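# Seat the white rod across the salt-spray cabinet rails

## Task

Pick up the white rod resting on the bench and set it across the salt-spray cabinet's chamber at a right angle, next to the two rods already there, so that each of its two ends sits in a notch of the rails. The fog collector must stay upright. Release the rod at the end.

## Robot and tools

Robot: two six-joint arms, left_arm and right_arm, each with a parallel two-finger gripper and a wrist camera (cam_left_wrist, cam_right_wrist, both 504x504). Base poses in the scene frame: left_arm at (+0.036, +0.355, 0) m, quat_wxyz (+0.998, 0, 0, -0.063); right_arm at (+0.018, -0.258, 0) m, quat_wxyz (+1.000, 0, 0, +0.013).

Scene frame: origin on the table surface midway between the arms, +z up, +x pointing out over the table, left_arm on the +y side. The arm names do not refer to image sides. On each gripper the fingers point along its +z axis and close along its y axis. end_effector_position is the point between the pads, roughly 1 cm short of the fingertips; the printed value can be wrong, more so when the arm is stretched far.

Joint order, used in every row and every per-joint list: waist (joint1), shoulder (joint2), elbow (joint3), wrist pitch (joint4), wrist yaw (joint5), wrist roll (joint6). Stated ranges in rad: waist -2.618 to 3.054, shoulder 0.000 to 3.142, elbow 0.000 to 3.142, wrist pitch -1.571 to 1.571, wrist yaw -1.571 to 1.571, wrist roll -2.094 to 2.094. The true end may differ by up to 0.036 rad either way.

A row is one flat list of 14 numbers, each in [-1, 1], always covering both arms: left_arm's six joint values then its opening, followed by right_arm's six joint values and opening. Joint values are offsets, not poses, on a scale where 1.0 equals 1.202 rad (waist), 1.258 (shoulder), 1.238 (elbow), 2.073 (wrist pitch), 2.022 (wrist yaw and wrist roll). Opening is absolute: +1 fully open, -1 closed.

execute_actions(actions): a list of up to 15 actions, run in sequence. Each action is a table of up to 15 rows, one row per 1/30 s step; a table with fewer rows repeats its final row until 15 steps are done. Joint offsets in every row are counted from the angles the arm had when that action began (for the first action, the angles last reported), not from the previous row. An empty list only returns the state and images. If any action would push a joint more than 0.036 rad outward beyond its range, counted from that action's starting angles, it is rejected for both arms; a malformed action, or a first action failing this test, rejects the whole call. Joints asked past their real end stop there, and the result may print "joint sent to its limit" (its absence proves nothing).

move(target, speed, blocking): target is one 14-number row whose offsets are counted from the "Joint positions" of the latest result that printed them. All joints follow paths that finish together, so the hand usually curves; paths take 0.5 to 10 s and are cut off after 10 s. speed (0.01 to 2 rad/s, default 0.5) caps the joint with the longest way to go. Finger openings are sent at the start. Moves ignore obstacles and the other arm; faster moves hit harder, and targets set deeper past a contact press harder. The result adds a "move:" line: the ending (done, off_target, moving, held, fault), limits=held or limits=none, and each arm's joint farthest from target. With blocking=false you get a result after 0.5 s; poll with wait(0), and send no rows or moves until its end shows, or call stop first.

wait(seconds): 0 to 10; arms keep their last command and a running move continues. stop(): brakes a running move; it needs stopping room, more at speed; fingers keep moving. zoom_image(camera, region): camera is cam_left_wrist or cam_right_wrist, region [x0, y0, x1, y1] in pixels from the top-left, at most 504 by 504. read_manual(section): only "licences", no motion. finished_scene(scene): give the current scene number; it is final and reports success.

Motion details: each step, a joint's target is held within a fixed lead of its measured angle: 0.202 rad waist, 0.258 shoulder, 0.238 elbow, 0.573 wrist pitch, 0.522 wrist yaw and roll. If targets would shift the hand over 70 mm from where it is measured, all are pulled back. "Joint targets" shows what the joints are currently being driven toward. Large offsets can need several actions, and a leftover may not complete on its own, so command the remainder. Zero offsets can let an arm droop each action: in a reply's first call send offsets back to the wanted angles, zeros afterwards, correcting if it still falls short. "joint command not followed" means a clearance check altered some joint targets.

Results: a state line per arm with end_effector_position (m) and end_effector_quat_wxyz; Joint positions and Joint velocities per arm (six joints in rad and rad/s, then pad gap in m, 0.094 m fully open); grip_measured on the opening command scale. Readings can be off by about 1 mm of opening. To hold the rod, command roughly 0.03 below grip_measured; smaller gaps give a lighter grip. Pad force tops out near 50 to 62 N, less on parts thinner than about 2 mm.

Cameras: calibration lines give K, distortion D and T_world_to_cam (world to camera, metres); wrist camera poses follow the reported joints and carry small errors (about 0.5 percent focal, 1.5 px centre, 0.5 degrees and 2.5 mm pose).

Heat: holding loads warms motors. MOTOR HOT appears from 75 °C; at 90 °C that arm halts 10 s; at 100 °C it goes limp and drops. These show as OVER-TEMPERATURE FAULT lines.

Avoid: letting the arms collide or press each other, knocking anything off the table, tipping the fog collector, dropping or slamming the rod, and hard pushing. Brief external tugs on a held part or pushes on loose items can happen.

Each tool is called after "Request:" as a command line: name --argument value for each argument, lists and objects as JSON in quotes; but a table of rows of numbers goes row by row, as --pt "numbers of a row", without its own name.

## Session

Request:
execute_actions --actions '[]'

Scene clock: 0.00 s.
left_arm: end_effector_position=(+0.3648, +0.2053, +0.3026) grip_measured=+1.000 end_effector_quat_wxyz=(+0.241, +0.628, +0.687, +0.273) | right_arm: end_effector_position=(+0.5066, -0.5714, +0.2081) grip_measured=+1.000 end_effector_quat_wxyz=(+0.386, +0.529, +0.624, -0.426)
Joint names: [waist, shoulder, elbow, wrist pitch, wrist yaw, wrist roll]
Joint positions: left_arm=[-0.54   1.493  1.706 -1.2   -0.494  0.967  0.094] | right_arm=[-0.321  2.357  2.179 -0.667  1.1    0.655  0.094]
Joint velocities: left_arm=[ 0.017 -0.007 -0.002  0.081  0.022 -0.066  0.   ] | right_arm=[-0.002 -0.017 -0.027 -0.037  0.007  0.022  0.   ]
Motor temperatures (°C, as the motors report them): left_arm=[23 21 21 22 22 23] | right_arm=[23 22 21 22 21 23]
Joint targets: left_arm=[-0.540 1.486 1.713 -1.202 -0.492 0.960] | right_arm=[-0.321 2.339 2.191 -0.665 1.115 0.657]

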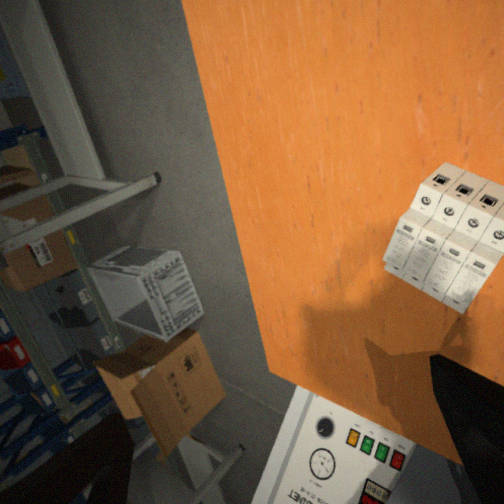

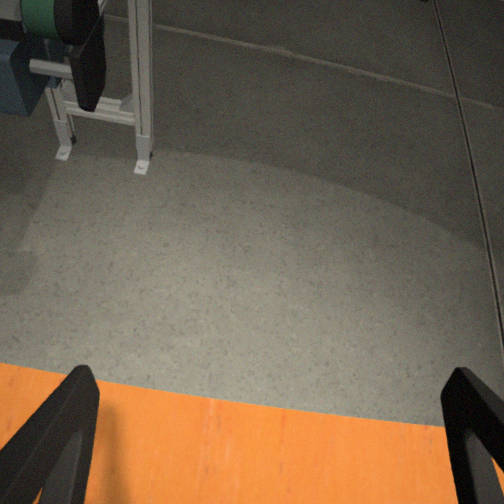

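Request:
move --target '[0.554,-0.153,-0.086,-0.048,0.244,-0.478,1,0.245,-0.84,-0.468,-0.305,-0.544,-0.324,1]' --speed 0.9

Scene clock: 56.97 s.
left_arm: end_effector_position=(+0.3438, +0.3566, +0.2909) grip_measured=+1.000 end_effector_quat_wxyz=(+0.279, +0.005, +0.960, +0.007) | right_arm: end_effector_position=(+0.3206, -0.2612, +0.2948) grip_measured=+1.000 end_effector_quat_wxyz=(+0.285, +0.007, +0.958, -0.004)
Joint names: [waist, shoulder, elbow, wrist pitch, wrist yaw, wrist roll]
Joint positions: left_arm=[ 0.12   1.329  1.611 -1.288 -0.013  0.009  0.094] | right_arm=[-0.034  1.305  1.604 -1.291  0.009  0.006  0.094]
Joint velocities: left_arm=[-0.002  0.007 -0.017  0.037  0.022 -0.037  0.   ] | right_arm=[-0.002 -0.017 -0.002 -0.037  0.007 -0.037  0.   ]
Motor temperatures (°C, as the motors report them): left_arm=[23 24 24 25 23 23] | right_arm=[23 30 23 23 21 23]
Joint targets: left_arm=[0.126 1.301 1.600 -1.299 -0.000 0.000] | right_arm=[-0.026 1.300 1.600 -1.299 0.001 -0.000]
move: off_target (left_arm); limits=none; left_arm: farthest joint: the shoulder, 0.029 radians from its target (0.193 radians at the start); right_arm: farthest joint: the wrist pitch, 0.009 radians from its target (0.632 radians at the start)
camera_calibration (this result's frames):
cam_left_wrist: T_world_to_cam=[[-0.191908, -0.96395, -0.184312, 0.470698], [-0.964828, 0.219688, -0.144373, 0.343884], [0.17966, 0.150123, -0.972206, 0.286303], [0, 0, 0, 1]] pos_world=[0.370683, 0.335201, 0.414748]
cam_right_wrist: T_world_to_cam=[[0.00801154, -0.999804, 0.0181031, -0.264994], [-0.992199, -0.00569574, 0.124532, 0.319426], [-0.124405, -0.0189596, -0.99205, 0.433916], [0, 0, 0, 1]] pos_world=[0.373038, -0.254895, 0.395485]

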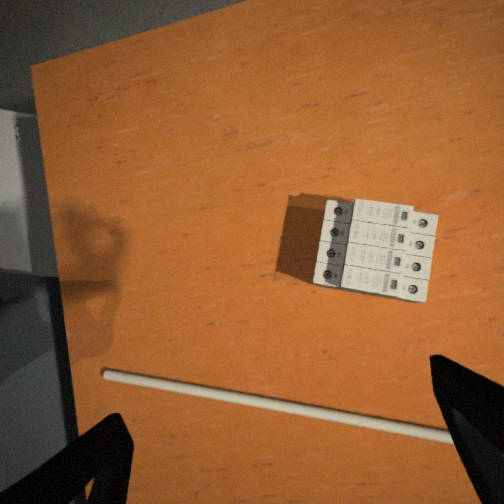

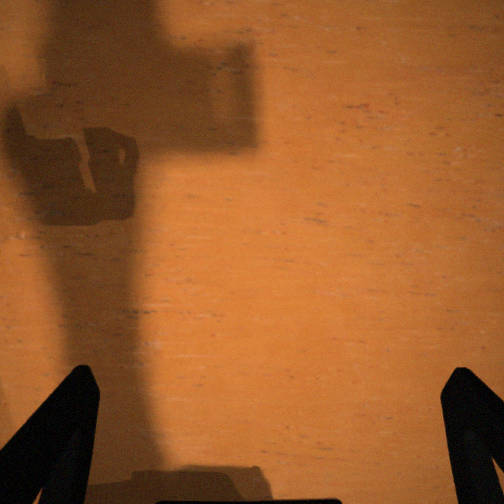

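Request:
move --target '[0.6,-0.024,-0.009,0.14,0.006,-0.004,1,0,0,0,0,0,0,1]' --speed 0.9

Scene clock: 68.10 s.
left_arm: end_effector_position=(+0.3072, +0.5924, +0.3353) grip_measured=+1.000 end_effector_quat_wxyz=(+0.381, -0.316, +0.856, +0.147) | right_arm: end_effector_position=(+0.3206, -0.2610, +0.2948) grip_measured=+1.000 end_effector_quat_wxyz=(+0.285, +0.007, +0.958, -0.004)
Joint names: [waist, shoulder, elbow, wrist pitch, wrist yaw, wrist roll]
Joint positions: left_arm=[ 0.837  1.329  1.611 -1.011 -0.007  0.008  0.094] | right_arm=[-0.034  1.305  1.604 -1.291  0.008  0.005  0.094]
Joint velocities: left_arm=[-0.017 -0.017 -0.012 -0.095 -0.037 -0.051  0.   ] | right_arm=[-0.017 -0.022 -0.002 -0.022  0.022  0.007  0.   ]
Motor temperatures (°C, as the motors report them): left_arm=[23 24 24 26 23 23] | right_arm=[23 27 23 24 21 23]
Joint targets: left_arm=[0.841 1.299 1.600 -0.998 -0.001 0.001] | right_arm=[-0.034 1.305 1.604 -1.291 0.009 0.006]
move: off_target (left_arm); limits=none; left_arm: farthest joint: the shoulder, 0.030 radians from its target (0.030 radians at the start); right_arm: farthest joint: the wrist yaw, 0.001 radians from its target (0.001 radians at the start)
camera_calibration (this result's frames):
cam_left_wrist: T_world_to_cam=[[0.530685, -0.817493, -0.223784, 0.403694], [-0.813721, -0.417541, -0.404373, 0.681394], [0.237133, 0.396692, -0.886794, 0.108292], [0, 0, 0, 1]] pos_world=[0.31455, 0.571568, 0.461911]
cam_right_wrist: T_world_to_cam=[[0.00874811, -0.999806, 0.0176732, -0.264967], [-0.992195, -0.00648025, 0.12453, 0.319223], [-0.124391, -0.0186246, -0.992058, 0.434004], [0, 0, 0, 1]] pos_world=[0.373035, -0.254764, 0.395487]

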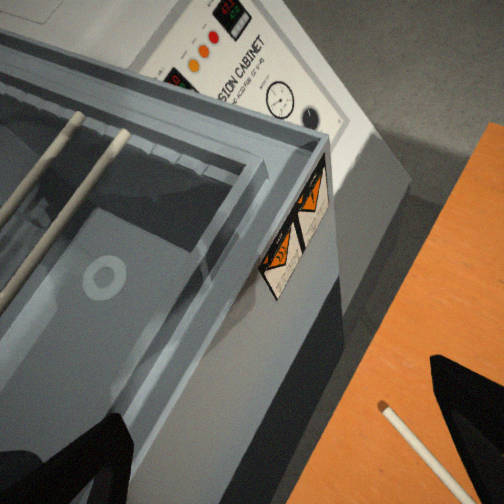

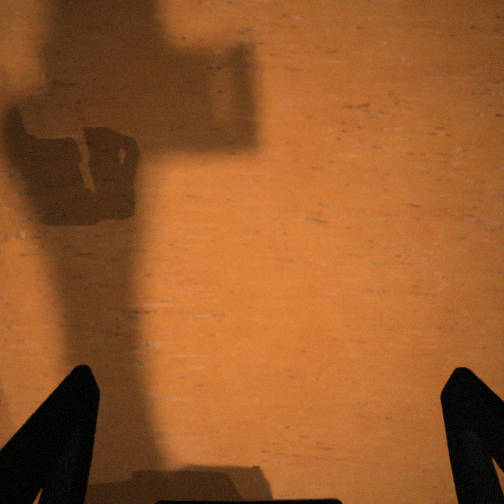

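Request:
zoom_image --camera "cam_left_wrist" --region '[0, 60, 300, 360]'

Request:
move --target '[0.3,-0.024,-0.009,0.0,0.006,-0.004,1,0,0,0,0,0,0,1]' --speed 0.9

Region (0, 60, 300, 360) of cam_left_wrist's 504x504 image, scaled by 1.680, with more detail than that image has.

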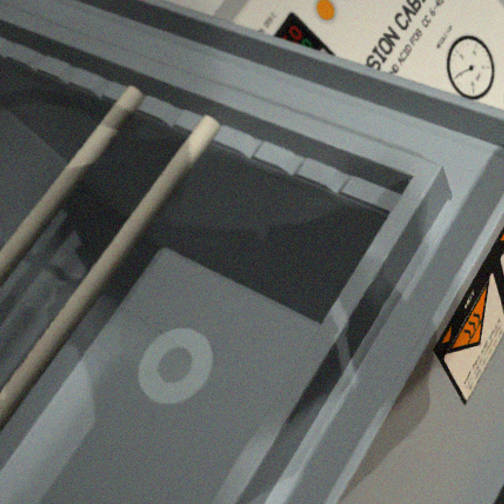

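Scene clock: 72.17 s.
left_arm: end_effector_position=(+0.2078, +0.6720, +0.3353) grip_measured=+1.000 end_effector_quat_wxyz=(+0.350, -0.462, +0.787, +0.211) | right_arm: end_effector_position=(+0.3206, -0.2610, +0.2948) grip_measured=+1.000 end_effector_quat_wxyz=(+0.285, +0.007, +0.958, -0.004)
Joint names: [waist, shoulder, elbow, wrist pitch, wrist yaw, wrist roll]
Joint positions: left_arm=[ 1.194  1.329  1.611 -1.011 -0.003  0.007  0.094] | right_arm=[-0.034  1.305  1.604 -1.291  0.008  0.005  0.094]
Joint velocities: left_arm=[-0.007 -0.002 -0.012 -0.022  0.066  0.037  0.   ] | right_arm=[-0.007  0.007  0.002 -0.022 -0.037  0.007  0.   ]
Motor temperatures (°C, as the motors report them): left_arm=[23 24 24 26 23 23] | right_arm=[23 27 23 24 21 23]
Joint targets: left_arm=[1.198 1.299 1.600 -1.011 0.005 -0.000] | right_arm=[-0.034 1.305 1.604 -1.291 0.008 0.005]
move: off_target (left_arm); limits=none; left_arm: farthest joint: the shoulder, 0.030 radians from its target (0.030 radians at the start); right_arm: farthest joint: the waist, 0.000 radians from its target (0.000 radians at the start)
camera_calibration (this result's frames):
cam_left_wrist: T_world_to_cam=[[0.782011, -0.582831, -0.220832, 0.310614], [-0.617115, -0.674411, -0.405387, 0.765946], [0.0873406, 0.453296, -0.887071, 0.0935003], [0, 0, 0, 1]] pos_world=[0.221607, 0.655215, 0.462039]
cam_right_wrist: T_world_to_cam=[[0.00874811, -0.999806, 0.0176732, -0.264967], [-0.992195, -0.00648025, 0.12453, 0.319223], [-0.124391, -0.0186246, -0.992058, 0.434004], [0, 0, 0, 1]] pos_world=[0.373035, -0.254764, 0.395487]

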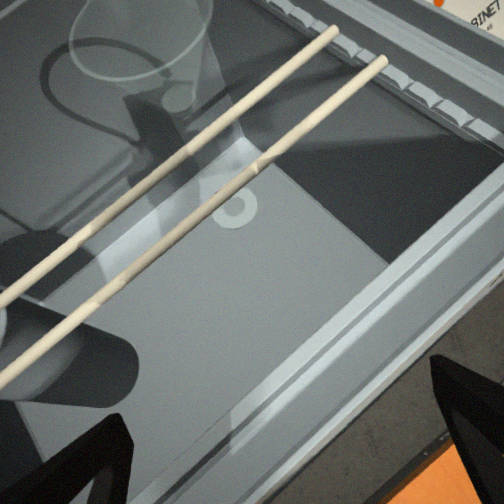

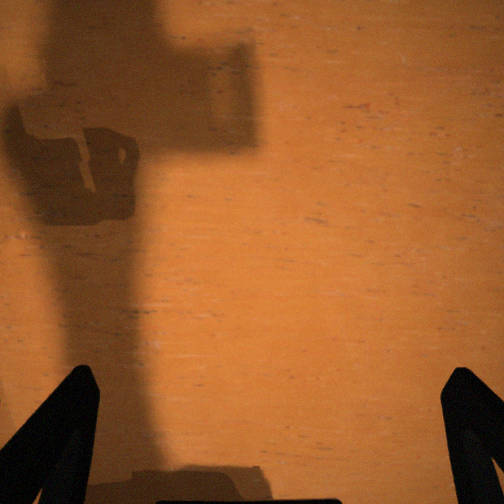

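Request:
zoom_image --camera "cam_left_wrist" --region '[260, 0, 504, 200]'

Request:
zoom_image --camera "cam_left_wrist" --region '[0, 0, 300, 300]'

Region (260, 0, 504, 200) of cam_left_wrist's 504x504 image, scaled by 2.066, with more detail than that image has; it fills the top 413 rows of this view, and the rest is white.

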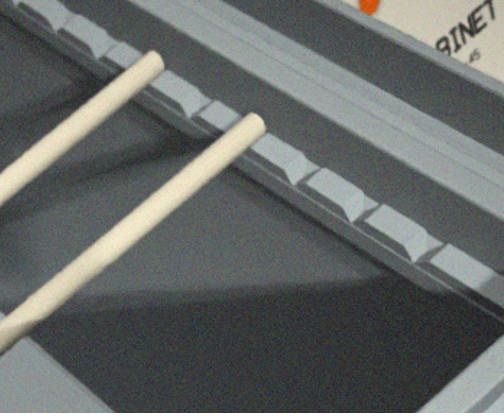

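Region (0, 0, 300, 300) of cam_left_wrist's 504x504 image, scaled by 1.680, with more detail than that image has.

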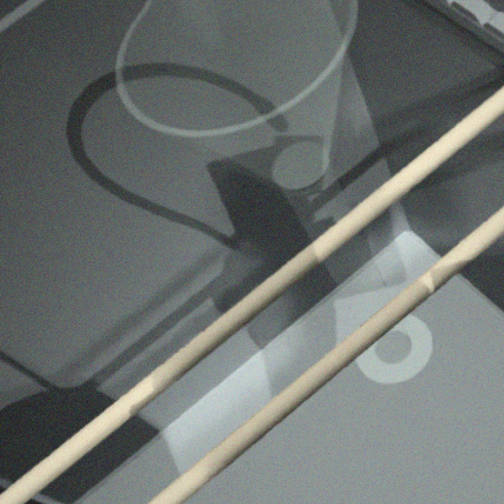

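Request:
move --target '[0.047,0.398,0.532,-0.145,0.001,-0.003,1,0,0,0,0,0,0,1]' --speed 0.8

Scene clock: 116.17 s.
left_arm: end_effector_position=(+0.2280, +0.7545, +0.3371) grip_measured=+1.000 end_effector_quat_wxyz=(+0.285, -0.497, +0.799, +0.182) | right_arm: end_effector_position=(+0.3206, -0.2610, +0.2948) grip_measured=+1.000 end_effector_quat_wxyz=(+0.285, +0.007, +0.958, -0.004)
Joint names: [waist, shoulder, elbow, wrist pitch, wrist yaw, wrist roll]
Joint positions: left_arm=[ 1.244  1.823  2.241 -1.299 -0.003  0.007  0.094] | right_arm=[-0.034  1.305  1.604 -1.291  0.008  0.005  0.094]
Joint velocities: left_arm=[ 0.002 -0.002 -0.002 -0.007 -0.066  0.007  0.   ] | right_arm=[-0.012  0.002 -0.012 -0.051 -0.066 -0.007  0.   ]
Motor temperatures (°C, as the motors report them): left_arm=[23 25 24 29 23 23] | right_arm=[23 25 23 24 21 23]
Joint targets: left_arm=[1.251 1.830 2.270 -1.311 -0.001 0.001] | right_arm=[-0.034 1.305 1.604 -1.291 0.008 0.005]
move: off_target (left_arm); limits=none; left_arm: farthest joint: the elbow, 0.028 radians from its target (0.658 radians at the start); right_arm: farthest joint: the waist, 0.000 radians from its target (0.000 radians at the start)
camera_calibration (this result's frames):
cam_left_wrist: T_world_to_cam=[[0.796007, -0.571995, -0.197979, 0.324186], [-0.605276, -0.75012, -0.266385, 0.842333], [0.00386228, 0.331876, -0.943315, 0.18556], [0, 0, 0, 1]] pos_world=[0.251072, 0.755701, 0.463609]
cam_right_wrist: T_world_to_cam=[[0.00874811, -0.999806, 0.0176732, -0.264967], [-0.992195, -0.00648025, 0.12453, 0.319223], [-0.124391, -0.0186246, -0.992058, 0.434004], [0, 0, 0, 1]] pos_world=[0.373035, -0.254764, 0.395487]

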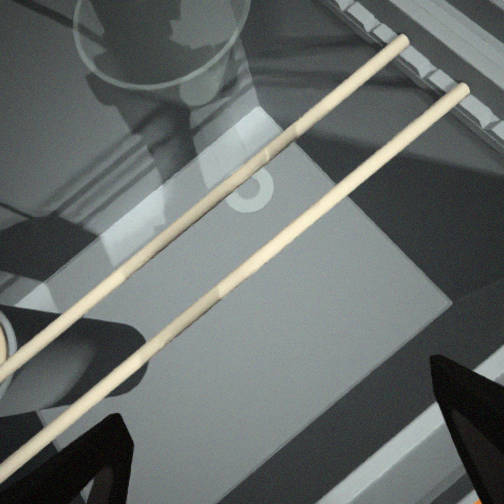

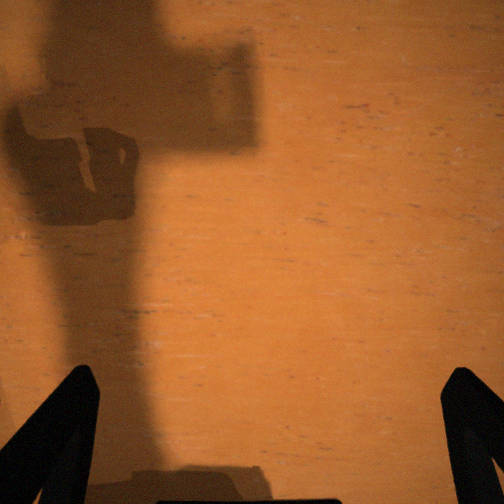

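Request:
move --target '[0.3,0.006,0.02,0,0,0,1,0,0,0,0,0,0,1]' --speed 0.6

Scene clock: 121.83 s.
left_arm: end_effector_position=(+0.0731, +0.7967, +0.3370) grip_measured=+1.000 end_effector_quat_wxyz=(-0.247, +0.633, -0.696, -0.231) | right_arm: end_effector_position=(+0.3206, -0.2610, +0.2948) grip_measured=+1.000 end_effector_quat_wxyz=(+0.285, +0.007, +0.958, -0.004)
Joint names: [waist, shoulder, elbow, wrist pitch, wrist yaw, wrist roll]
Joint positions: left_arm=[ 1.607  1.823  2.241 -1.3   -0.004  0.007  0.094] | right_arm=[-0.034  1.305  1.604 -1.291  0.008  0.005  0.094]
Joint velocities: left_arm=[-0.017  0.017 -0.002 -0.051 -0.022  0.007  0.   ] | right_arm=[ 0.007 -0.012 -0.007 -0.007 -0.051 -0.022  0.   ]
Motor temperatures (°C, as the motors report them): left_arm=[23 25 25 29 23 23] | right_arm=[23 25 23 24 21 23]
Joint targets: left_arm=[1.604 1.830 2.266 -1.299 -0.003 0.007] | right_arm=[-0.034 1.305 1.604 -1.291 0.008 0.005]
move: off_target (left_arm); limits=none; left_arm: farthest joint: the elbow, 0.024 radians from its target (0.024 radians at the start); right_arm: farthest joint: the waist, 0.000 radians from its target (0.000 radians at the start)
camera_calibration (this result's frames):
cam_left_wrist: T_world_to_cam=[[0.947465, -0.250876, -0.198421, 0.204885], [-0.298359, -0.916772, -0.265541, 0.890256], [-0.115289, 0.310791, -0.94346, 0.197587], [0, 0, 0, 1]] pos_world=[0.0942736, 0.806154, 0.463468]
cam_right_wrist: T_world_to_cam=[[0.00874811, -0.999806, 0.0176732, -0.264967], [-0.992195, -0.00648025, 0.12453, 0.319223], [-0.124391, -0.0186246, -0.992058, 0.434004], [0, 0, 0, 1]] pos_world=[0.373035, -0.254764, 0.395487]

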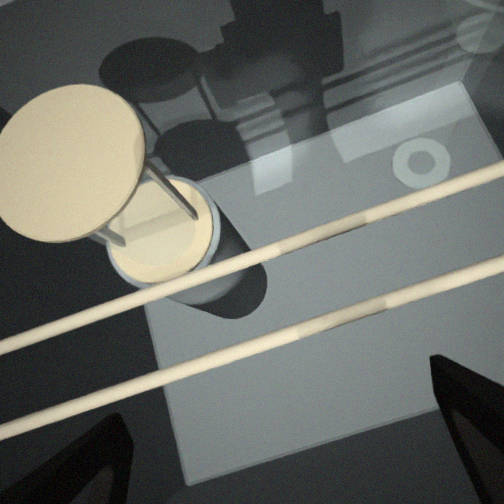

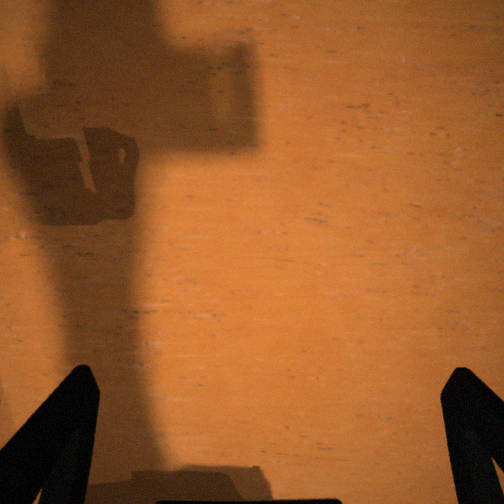

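Request:
move --target '[0.3,0.006,0.02,0,0,0,1,0,0,0,0,0,0,1]' --speed 0.6

Scene clock: 126.03 s.
left_arm: end_effector_position=(-0.0869, +0.7811, +0.3370) grip_measured=+1.000 end_effector_quat_wxyz=(-0.201, +0.749, -0.570, -0.272) | right_arm: end_effector_position=(+0.3206, -0.2610, +0.2948) grip_measured=+1.000 end_effector_quat_wxyz=(+0.285, +0.007, +0.958, -0.004)
Joint names: [waist, shoulder, elbow, wrist pitch, wrist yaw, wrist roll]
Joint positions: left_arm=[ 1.972  1.823  2.241 -1.3   -0.005  0.007  0.094] | right_arm=[-0.034  1.305  1.604 -1.291  0.008  0.005  0.094]
Joint velocities: left_arm=[ 0.007 -0.012  0.002  0.022 -0.007 -0.037  0.   ] | right_arm=[ 0.002  0.002  0.012  0.081  0.139 -0.037  0.   ]
Motor temperatures (°C, as the motors report them): left_arm=[23 26 25 29 23 23] | right_arm=[23 25 23 24 21 23]
Joint targets: left_arm=[1.968 1.830 2.266 -1.300 -0.004 0.007] | right_arm=[-0.034 1.305 1.604 -1.291 0.008 0.005]
move: off_target (left_arm); limits=none; left_arm: farthest joint: the elbow, 0.024 radians from its target (0.024 radians at the start); right_arm: farthest joint: the waist, 0.000 radians from its target (0.000 radians at the start)
camera_calibration (this result's frames):
cam_left_wrist: T_world_to_cam=[[0.974427, 0.103836, -0.199274, 0.0781598], [0.0483473, -0.962939, -0.26535, 0.894297], [-0.219441, 0.24893, -0.943334, 0.223223], [0, 0, 0, 1]] pos_world=[-0.0704135, 0.79747, 0.463451]
cam_right_wrist: T_world_to_cam=[[0.00874811, -0.999806, 0.0176732, -0.264967], [-0.992195, -0.00648025, 0.12453, 0.319223], [-0.124391, -0.0186246, -0.992058, 0.434004], [0, 0, 0, 1]] pos_world=[0.373035, -0.254764, 0.395487]

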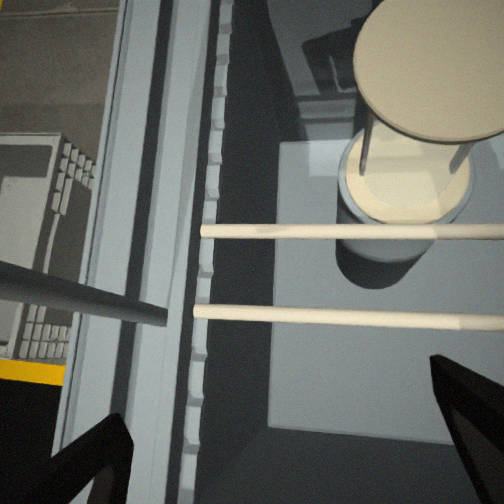

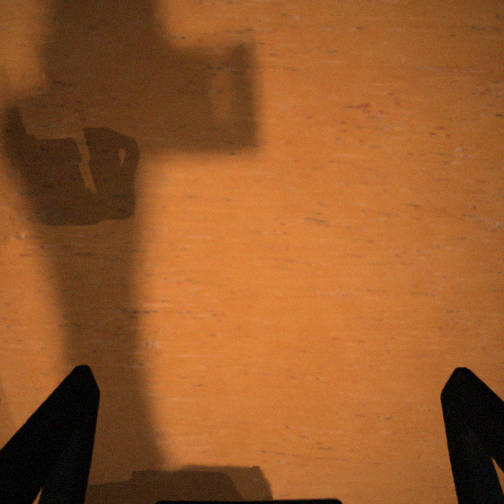

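Request:
zoom_image --camera "cam_left_wrist" --region '[100, 200, 340, 504]'

Region (100, 200, 340, 504) of cam_left_wrist's 504x504 image, scaled by 1.658, with more detail than that image has; it fills the left 398 columns of this view, and the rest is white.

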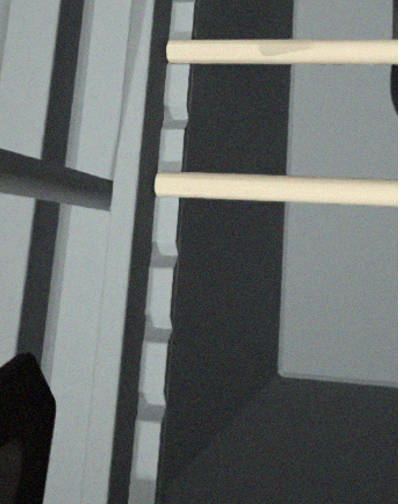

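Request:
move --target '[0,-0.654,-0.76,0.338,0,0,1,0,0,0,0,0,0,1]' --speed 0.8

Scene clock: 185.70 s.
left_arm: end_effector_position=(-0.0578, +0.6780, +0.3924) grip_measured=+1.000 end_effector_quat_wxyz=(-0.349, +0.646, -0.491, -0.469) | right_arm: end_effector_position=(+0.3206, -0.2610, +0.2948) grip_measured=+1.000 end_effector_quat_wxyz=(+0.285, +0.007, +0.958, -0.004)
Joint names: [waist, shoulder, elbow, wrist pitch, wrist yaw, wrist roll]
Joint positions: left_arm=[ 1.972  1.023  1.311 -0.61  -0.005  0.007  0.094] | right_arm=[-0.034  1.305  1.604 -1.291  0.008  0.005  0.094]
Joint velocities: left_arm=[ 0.007  0.007 -0.007 -0.037 -0.081  0.051  0.   ] | right_arm=[ 0.002  0.002 -0.002 -0.051  0.022 -0.007  0.   ]
Motor temperatures (°C, as the motors report them): left_arm=[23 27 27 30 23 23] | right_arm=[23 25 23 25 21 23]
Joint targets: left_arm=[1.972 1.000 1.301 -0.599 -0.005 0.007] | right_arm=[-0.034 1.305 1.604 -1.291 0.008 0.005]
move: off_target (left_arm); limits=none; left_arm: farthest joint: the shoulder, 0.022 radians from its target (0.822 radians at the start); right_arm: farthest joint: the waist, 0.000 radians from its target (0.000 radians at the start)
camera_calibration (this result's frames):
cam_left_wrist: T_world_to_cam=[[0.938826, 0.229782, -0.256527, 0.00653079], [-0.0288903, -0.689696, -0.723522, 0.798378], [-0.343178, 0.686673, -0.640866, -0.115051], [0, 0, 0, 1]] pos_world=[-0.022549, 0.62814, 0.505587]
cam_right_wrist: T_world_to_cam=[[0.00874811, -0.999806, 0.0176732, -0.264967], [-0.992195, -0.00648025, 0.12453, 0.319223], [-0.124391, -0.0186246, -0.992058, 0.434004], [0, 0, 0, 1]] pos_world=[0.373035, -0.254764, 0.395487]

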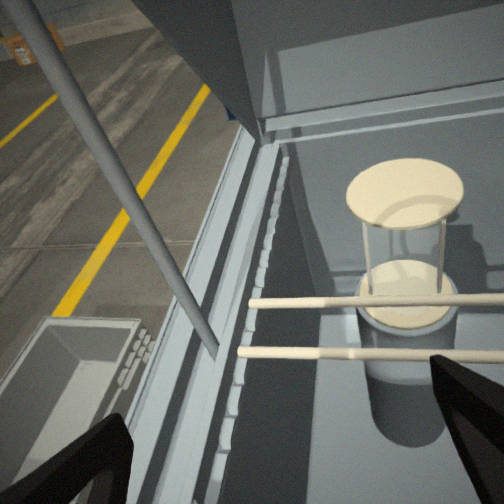

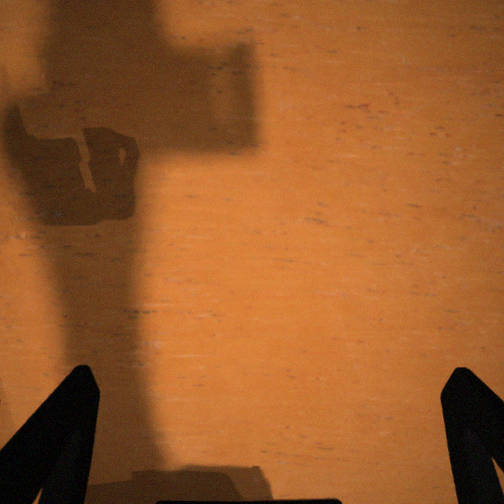

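Request:
move --target '[-0.99,0.22,0.233,-0.333,0.002,-0.003,1,-0.3,0,0,0,0,0,1]' --speed 1.2

Request:
move --target '[-0.99,0,0,0,0,0,1,0,0,0,0,0,0,1]' --speed 1.2

Scene clock: 291.17 s.
left_arm: end_effector_position=(+0.2696, +0.5393, +0.2900) grip_measured=+1.000 end_effector_quat_wxyz=(+0.265, -0.309, +0.909, +0.094) | right_arm: end_effector_position=(+0.3011, -0.3654, +0.2948) grip_measured=+1.000 end_effector_quat_wxyz=(+0.280, +0.175, +0.942, -0.054)
Joint names: [waist, shoulder, elbow, wrist pitch, wrist yaw, wrist roll]
Joint positions: left_arm=[ 0.787  1.287  1.575 -1.289 -0.003  0.007  0.094] | right_arm=[-0.386  1.305  1.604 -1.291  0.008  0.005  0.094]
Joint velocities: left_arm=[-0.002 -0.007  0.002 -0.051  0.022  0.007  0.   ] | right_arm=[-0.007 -0.007  0.002 -0.037  0.051  0.037  0.   ]
Motor temperatures (°C, as the motors report them): left_arm=[23 24 26 37 22 23] | right_arm=[23 25 23 25 21 23]
Joint targets: left_arm=[0.782 1.300 1.599 -1.300 -0.002 0.001] | right_arm=[-0.394 1.305 1.604 -1.291 0.009 0.005]
move: off_target (left_arm); limits=none; left_arm: farthest joint: the elbow, 0.024 radians from its target (0.289 radians at the start); right_arm: farthest joint: the waist, 0.009 radians from its target (0.361 radians at the start)
camera_calibration (this result's frames):
cam_left_wrist: T_world_to_cam=[[0.444464, -0.87821, -0.176634, 0.412412], [-0.893861, -0.421841, -0.151862, 0.561067], [0.0588557, 0.225383, -0.972491, 0.263464], [0, 0, 0, 1]] pos_world=[0.302708, 0.539485, 0.414267]
cam_right_wrist: T_world_to_cam=[[-0.336593, -0.941484, 0.0176732, -0.243845], [-0.933558, 0.336097, 0.12453, 0.406734], [-0.123183, 0.025417, -0.992058, 0.445365], [0, 0, 0, 1]] pos_world=[0.352494, -0.377598, 0.395487]

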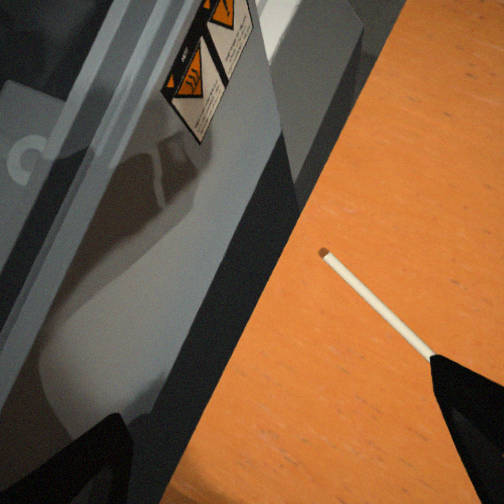

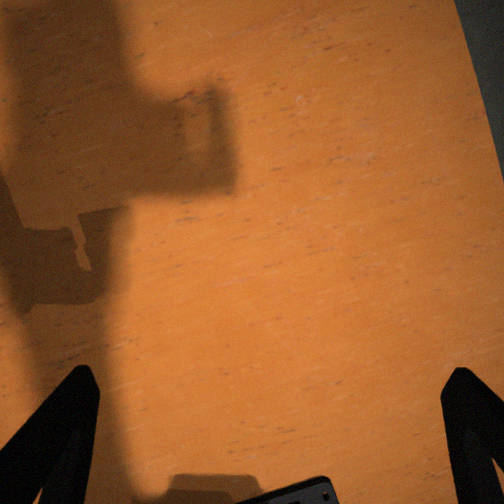

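Scene clock: 292.67 s.
left_arm: end_effector_position=(+0.2945, +0.2078, +0.2900) grip_measured=+1.000 end_effector_quat_wxyz=(+0.273, +0.251, +0.926, -0.070) | right_arm: end_effector_position=(+0.3011, -0.3654, +0.2948) grip_measured=+1.000 end_effector_quat_wxyz=(+0.280, +0.175, +0.942, -0.054)
Joint names: [waist, shoulder, elbow, wrist pitch, wrist yaw, wrist roll]
Joint positions: left_arm=[-0.398  1.287  1.575 -1.289 -0.005  0.007  0.094] | right_arm=[-0.386  1.305  1.604 -1.291  0.008  0.005  0.094]
Joint velocities: left_arm=[-0.007 -0.007 -0.012 -0.037  0.037  0.022  0.   ] | right_arm=[ 0.002 -0.017  0.007 -0.007 -0.066 -0.007  0.   ]
Motor temperatures (°C, as the motors report them): left_arm=[23 24 26 36 22 23] | right_arm=[23 25 23 25 21 23]
Joint targets: left_arm=[-0.403 1.287 1.575 -1.289 -0.003 0.007] | right_arm=[-0.386 1.305 1.604 -1.291 0.008 0.005]
move: done; limits=none; left_arm: farthest joint: the waist, 0.005 radians from its target (1.190 radians at the start); right_arm: farthest joint: the waist, 0.000 radians from its target (0.000 radians at the start)
camera_calibration (this result's frames):
cam_left_wrist: T_world_to_cam=[[-0.645481, -0.742849, -0.177564, 0.403349], [-0.72788, 0.668724, -0.151654, 0.167903], [0.231398, 0.0313553, -0.972354, 0.326183], [0, 0, 0, 1]] pos_world=[0.30709, 0.177119, 0.414249]
cam_right_wrist: T_world_to_cam=[[-0.336593, -0.941484, 0.0176732, -0.243845], [-0.933558, 0.336097, 0.12453, 0.406734], [-0.123183, 0.025417, -0.992058, 0.445365], [0, 0, 0, 1]] pos_world=[0.352494, -0.377598, 0.395487]

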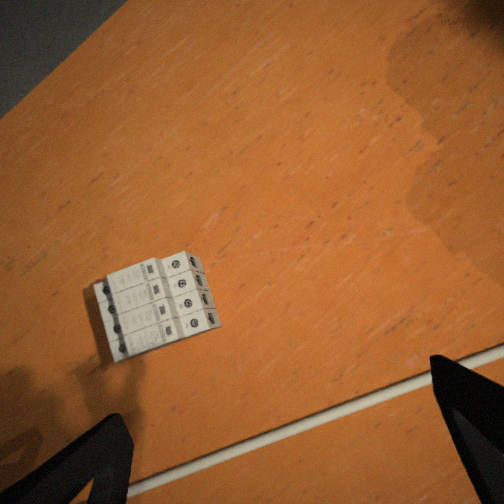

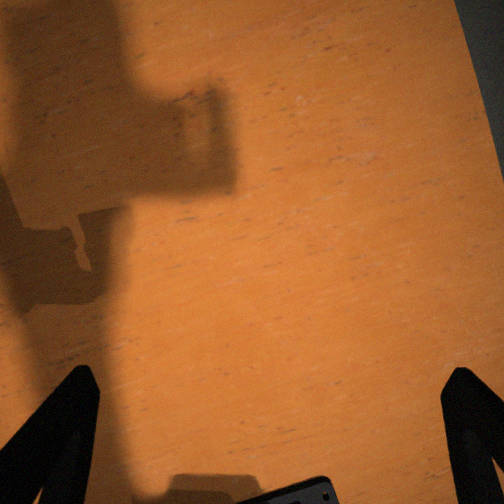

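Request:
move --target '[-0.5,0,0,0,0,0,1,0,0,0,0,0,0,1]' --speed 1.0

Scene clock: 297.07 s.
left_arm: end_effector_position=(+0.1677, +0.0881, +0.2900) grip_measured=+1.000 end_effector_quat_wxyz=(+0.241, +0.511, +0.812, -0.146) | right_arm: end_effector_position=(+0.3011, -0.3654, +0.2948) grip_measured=+1.000 end_effector_quat_wxyz=(+0.280, +0.175, +0.942, -0.054)
Joint names: [waist, shoulder, elbow, wrist pitch, wrist yaw, wrist roll]
Joint positions: left_arm=[-0.993  1.287  1.575 -1.289 -0.007  0.007  0.094] | right_arm=[-0.386  1.305  1.604 -1.291  0.008  0.005  0.094]
Joint velocities: left_arm=[ 0.002  0.007 -0.002 -0.022  0.022 -0.051  0.   ] | right_arm=[-0.017  0.007 -0.002  0.066 -0.022  0.007  0.   ]
Motor temperatures (°C, as the motors report them): left_arm=[23 24 26 36 22 23] | right_arm=[23 25 23 25 21 23]
Joint targets: left_arm=[-0.999 1.287 1.575 -1.289 -0.005 0.007] | right_arm=[-0.386 1.305 1.604 -1.291 0.008 0.005]
move: done; limits=none; left_arm: farthest joint: the waist, 0.006 radians from its target (0.601 radians at the start); right_arm: farthest joint: the waist, 0.000 radians from its target (0.000 radians at the start)
camera_calibration (this result's frames):
cam_left_wrist: T_world_to_cam=[[-0.950428, -0.253957, -0.179425, 0.241176], [-0.228428, 0.961742, -0.15124, 0.046002], [0.210969, -0.102757, -0.972077, 0.374436], [0, 0, 0, 1]] pos_world=[0.160734, 0.055482, 0.414211]
cam_right_wrist: T_world_to_cam=[[-0.336593, -0.941484, 0.0176732, -0.243845], [-0.933558, 0.336097, 0.12453, 0.406734], [-0.123183, 0.025417, -0.992058, 0.445365], [0, 0, 0, 1]] pos_world=[0.352494, -0.377598, 0.395487]

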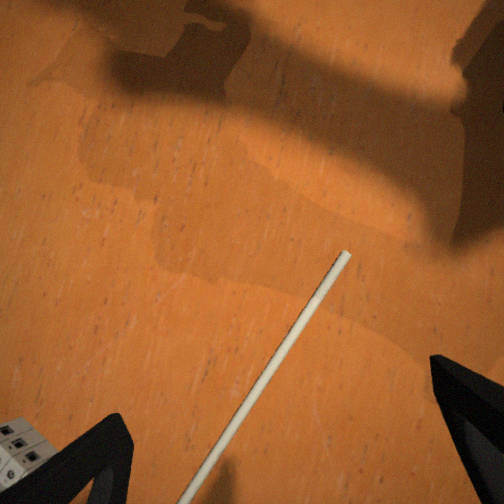

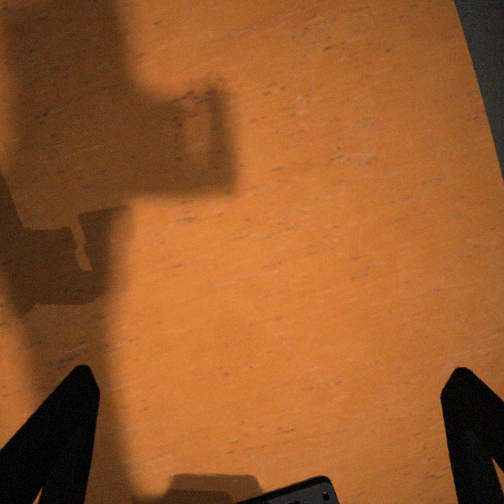

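Request:
zoom_image --camera "cam_left_wrist" --region '[300, 220, 400, 320]'

Region (300, 220, 400, 320) of cam_left_wrist's 504x504 image, scaled by 5.040, with more detail than that image has.

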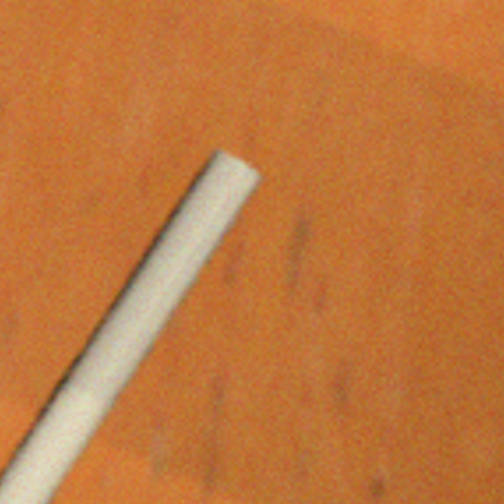

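Request:
move --target '[0.655,0.098,-0.396,0.036,0.003,0.773,1,0,0,0,0,0,0,1]' --speed 1.2

Scene clock: 403.20 s.
left_arm: end_effector_position=(+0.2610, +0.2786, +0.1147) grip_measured=+1.000 end_effector_quat_wxyz=(+0.018, +0.813, +0.581, +0.018) | right_arm: end_effector_position=(+0.3011, -0.3654, +0.2948) grip_measured=+1.000 end_effector_quat_wxyz=(+0.280, +0.175, +0.942, -0.054)
Joint names: [waist, shoulder, elbow, wrist pitch, wrist yaw, wrist roll]
Joint positions: left_arm=[-0.212  1.396  1.093 -1.218 -0.009  1.563  0.094] | right_arm=[-0.386  1.305  1.604 -1.291  0.008  0.005  0.094]
Joint velocities: left_arm=[-0.007 -0.022 -0.002  0.022 -0.081  0.007  0.   ] | right_arm=[-0.007 -0.032 -0.002  0.081 -0.081  0.051  0.   ]
Motor temperatures (°C, as the motors report them): left_arm=[23 24 27 33 22 23] | right_arm=[23 24 24 25 21 23]
Joint targets: left_arm=[-0.206 1.410 1.085 -1.214 -0.001 1.571] | right_arm=[-0.386 1.305 1.604 -1.291 0.008 0.005]
move: done; limits=none; left_arm: farthest joint: the shoulder, 0.014 radians from its target (0.124 radians at the start); right_arm: farthest joint: the waist, 0.000 radians from its target (0.000 radians at the start)
camera_calibration (this result's frames):
cam_left_wrist: T_world_to_cam=[[-0.832323, 0.546903, -0.0901917, 0.0826421], [0.469463, 0.78206, 0.409862, -0.338909], [0.29469, 0.298796, -0.907677, 0.0627961], [0, 0, 0, 1]] pos_world=[0.209385, 0.201087, 0.203358]
cam_right_wrist: T_world_to_cam=[[-0.336593, -0.941484, 0.0176732, -0.243845], [-0.933558, 0.336097, 0.12453, 0.406734], [-0.123183, 0.025417, -0.992058, 0.445365], [0, 0, 0, 1]] pos_world=[0.352494, -0.377598, 0.395487]

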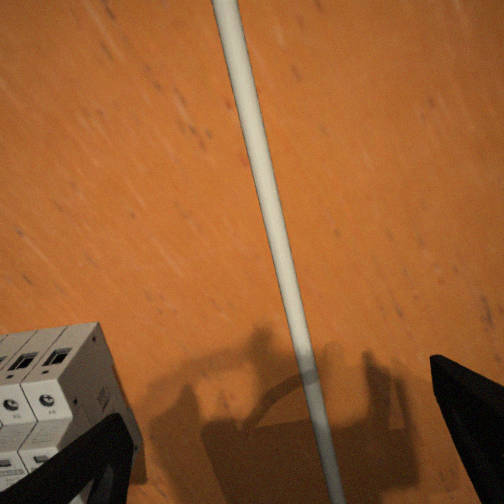

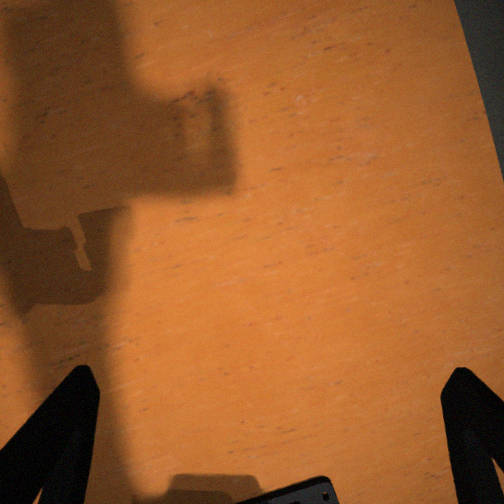

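Request:
zoom_image --camera "cam_left_wrist" --region '[180, 0, 400, 504]'

Region (180, 0, 400, 504) of cam_left_wrist's 504x504 image, scaled by 1.000; it fills the left 220 columns of this view, and the rest is white.

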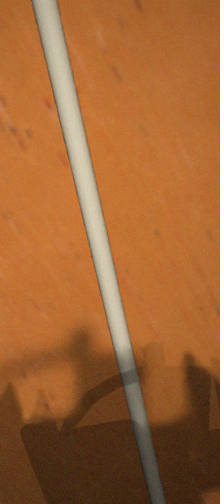

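Request:
move --target '[0,0.1065,-0.184,0.141,0.004,0.002,1,0,0,0,0,0,0,1]' --speed 0.5

Scene clock: 468.00 s.
left_arm: end_effector_position=(+0.2597, +0.2791, +0.0345) grip_measured=+1.000 end_effector_quat_wxyz=(-0.004, +0.814, +0.581, +0.003) | right_arm: end_effector_position=(+0.3011, -0.3654, +0.2948) grip_measured=+1.000 end_effector_quat_wxyz=(+0.280, +0.175, +0.942, -0.054)
Joint names: [waist, shoulder, elbow, wrist pitch, wrist yaw, wrist roll]
Joint positions: left_arm=[-0.212  1.517  0.873 -0.93  -0.009  1.564  0.094] | right_arm=[-0.386  1.305  1.604 -1.291  0.008  0.005  0.094]
Joint velocities: left_arm=[ 0.007 -0.017 -0.012 -0.022  0.007  0.066  0.   ] | right_arm=[ 0.002 -0.002  0.017 -0.022 -0.007  0.007  0.   ]
Motor temperatures (°C, as the motors report them): left_arm=[23 24 26 29 23 23] | right_arm=[23 24 24 25 21 23]
Joint targets: left_arm=[-0.212 1.530 0.865 -0.926 -0.001 1.567] | right_arm=[-0.386 1.305 1.604 -1.291 0.008 0.005]
move: done; limits=none; left_arm: farthest joint: the shoulder, 0.012 radians from its target (0.134 radians at the start); right_arm: farthest joint: the waist, 0.000 radians from its target (0.000 radians at the start)
camera_calibration (this result's frames):
cam_left_wrist: T_world_to_cam=[[-0.835384, 0.54837, -0.0377271, 0.0725947], [0.490443, 0.77461, 0.399304, -0.308776], [0.24819, 0.315069, -0.916042, -0.00192691], [0, 0, 0, 1]] pos_world=[0.21256, 0.19998, 0.124269]
cam_right_wrist: T_world_to_cam=[[-0.336593, -0.941484, 0.0176732, -0.243845], [-0.933558, 0.336097, 0.12453, 0.406734], [-0.123183, 0.025417, -0.992058, 0.445365], [0, 0, 0, 1]] pos_world=[0.352494, -0.377598, 0.395487]

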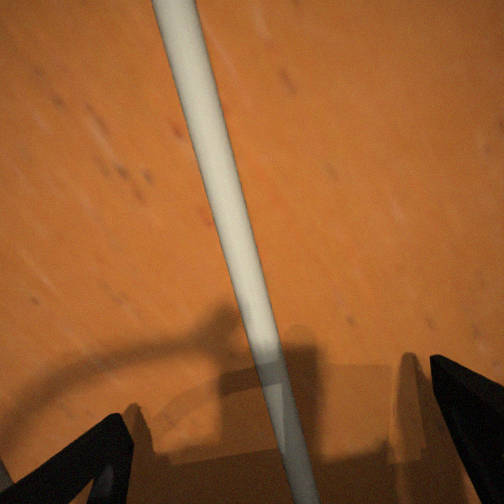

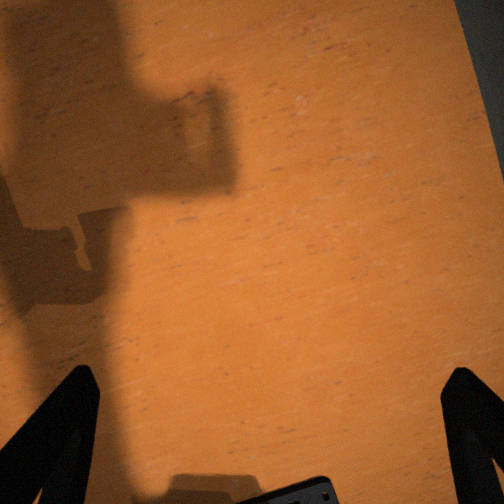

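Request:
move --target '[0,0.047,-0.049,0.051,0.004,0.001,1,0,0,0,0,0,0,1]' --speed 0.2

Scene clock: 481.20 s.
left_arm: end_effector_position=(+0.2634, +0.2778, +0.0173) grip_measured=+1.000 end_effector_quat_wxyz=(+0.001, +0.814, +0.581, +0.006) | right_arm: end_effector_position=(+0.3011, -0.3654, +0.2948) grip_measured=+1.000 end_effector_quat_wxyz=(+0.280, +0.175, +0.942, -0.054)
Joint names: [waist, shoulder, elbow, wrist pitch, wrist yaw, wrist roll]
Joint positions: left_arm=[-0.212  1.552  0.83  -0.84  -0.009  1.564  0.094] | right_arm=[-0.386  1.305  1.604 -1.291  0.008  0.005  0.094]
Joint velocities: left_arm=[ 0.002 -0.007 -0.002  0.051  0.007 -0.066  0.   ] | right_arm=[ 0.012  0.007 -0.007 -0.037  0.037 -0.066  0.   ]
Motor temperatures (°C, as the motors report them): left_arm=[23 24 26 28 23 23] | right_arm=[23 24 24 25 21 23]
Joint targets: left_arm=[-0.212 1.576 0.812 -0.824 -0.001 1.566] | right_arm=[-0.386 1.305 1.604 -1.291 0.008 0.005]
move: off_target (left_arm); limits=none; left_arm: farthest joint: the shoulder, 0.024 radians from its target (0.059 radians at the start); right_arm: farthest joint: the waist, 0.000 radians from its target (0.000 radians at the start)
camera_calibration (this result's frames):
cam_left_wrist: T_world_to_cam=[[-0.834846, 0.548181, -0.050303, 0.0759052], [0.485541, 0.776332, 0.401944, -0.301946], [0.25939, 0.311137, -0.914281, -0.0201041], [0, 0, 0, 1]] pos_world=[0.215191, 0.199056, 0.106803]
cam_right_wrist: T_world_to_cam=[[-0.336593, -0.941484, 0.0176732, -0.243845], [-0.933558, 0.336097, 0.12453, 0.406734], [-0.123183, 0.025417, -0.992058, 0.445365], [0, 0, 0, 1]] pos_world=[0.352494, -0.377598, 0.395487]

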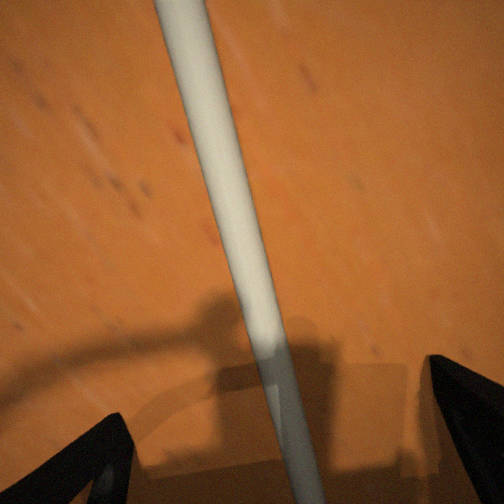

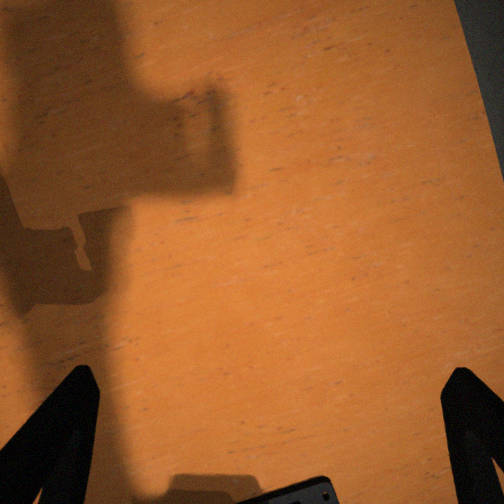

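Request:
move --target '[0,0.028,-0.022,0.014,0.004,0.001,1,0,0,0,0,0,0,1]' --speed 0.15

Scene clock: 493.30 s.
left_arm: end_effector_position=(+0.2632, +0.2778, +0.0170) grip_measured=+1.000 end_effector_quat_wxyz=(+0.001, +0.814, +0.581, +0.006) | right_arm: end_effector_position=(+0.3011, -0.3654, +0.2948) grip_measured=+1.000 end_effector_quat_wxyz=(+0.280, +0.175, +0.942, -0.054)
Joint names: [waist, shoulder, elbow, wrist pitch, wrist yaw, wrist roll]
Joint positions: left_arm=[-0.212  1.552  0.829 -0.838 -0.009  1.564  0.094] | right_arm=[-0.386  1.305  1.604 -1.291  0.008  0.005  0.094]
Joint velocities: left_arm=[-0.002 -0.002 -0.007  0.066  0.007 -0.022  0.   ] | right_arm=[-0.007  0.002 -0.017 -0.081  0.022 -0.066  0.   ]
Motor temperatures (°C, as the motors report them): left_arm=[23 24 26 28 23 23] | right_arm=[23 24 24 25 21 23]
Joint targets: left_arm=[-0.212 1.587 0.803 -0.811 -0.001 1.566] | right_arm=[-0.386 1.305 1.604 -1.291 0.008 0.005]
move: off_target (left_arm); limits=none; left_arm: farthest joint: the shoulder, 0.035 radians from its target (0.035 radians at the start); right_arm: farthest joint: the waist, 0.000 radians from its target (0.000 radians at the start)
camera_calibration (this result's frames):
cam_left_wrist: T_world_to_cam=[[-0.834846, 0.548181, -0.050303, 0.075715], [0.485541, 0.776332, 0.401944, -0.301773], [0.25939, 0.311137, -0.914281, -0.0203906], [0, 0, 0, 1]] pos_world=[0.215023, 0.199115, 0.106462]
cam_right_wrist: T_world_to_cam=[[-0.336593, -0.941484, 0.0176732, -0.243845], [-0.933558, 0.336097, 0.12453, 0.406734], [-0.123183, 0.025417, -0.992058, 0.445365], [0, 0, 0, 1]] pos_world=[0.352494, -0.377598, 0.395487]

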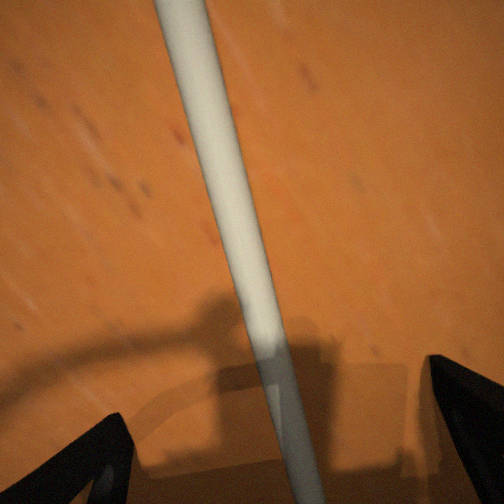

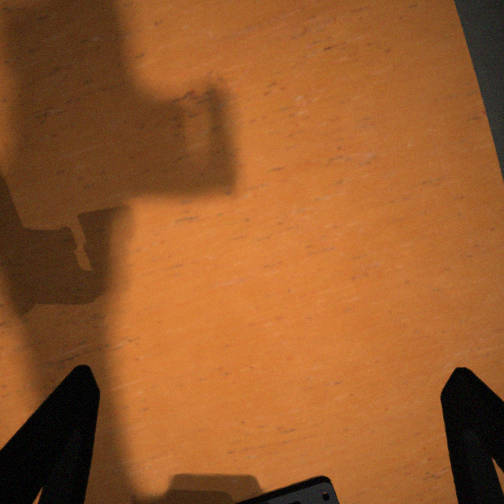

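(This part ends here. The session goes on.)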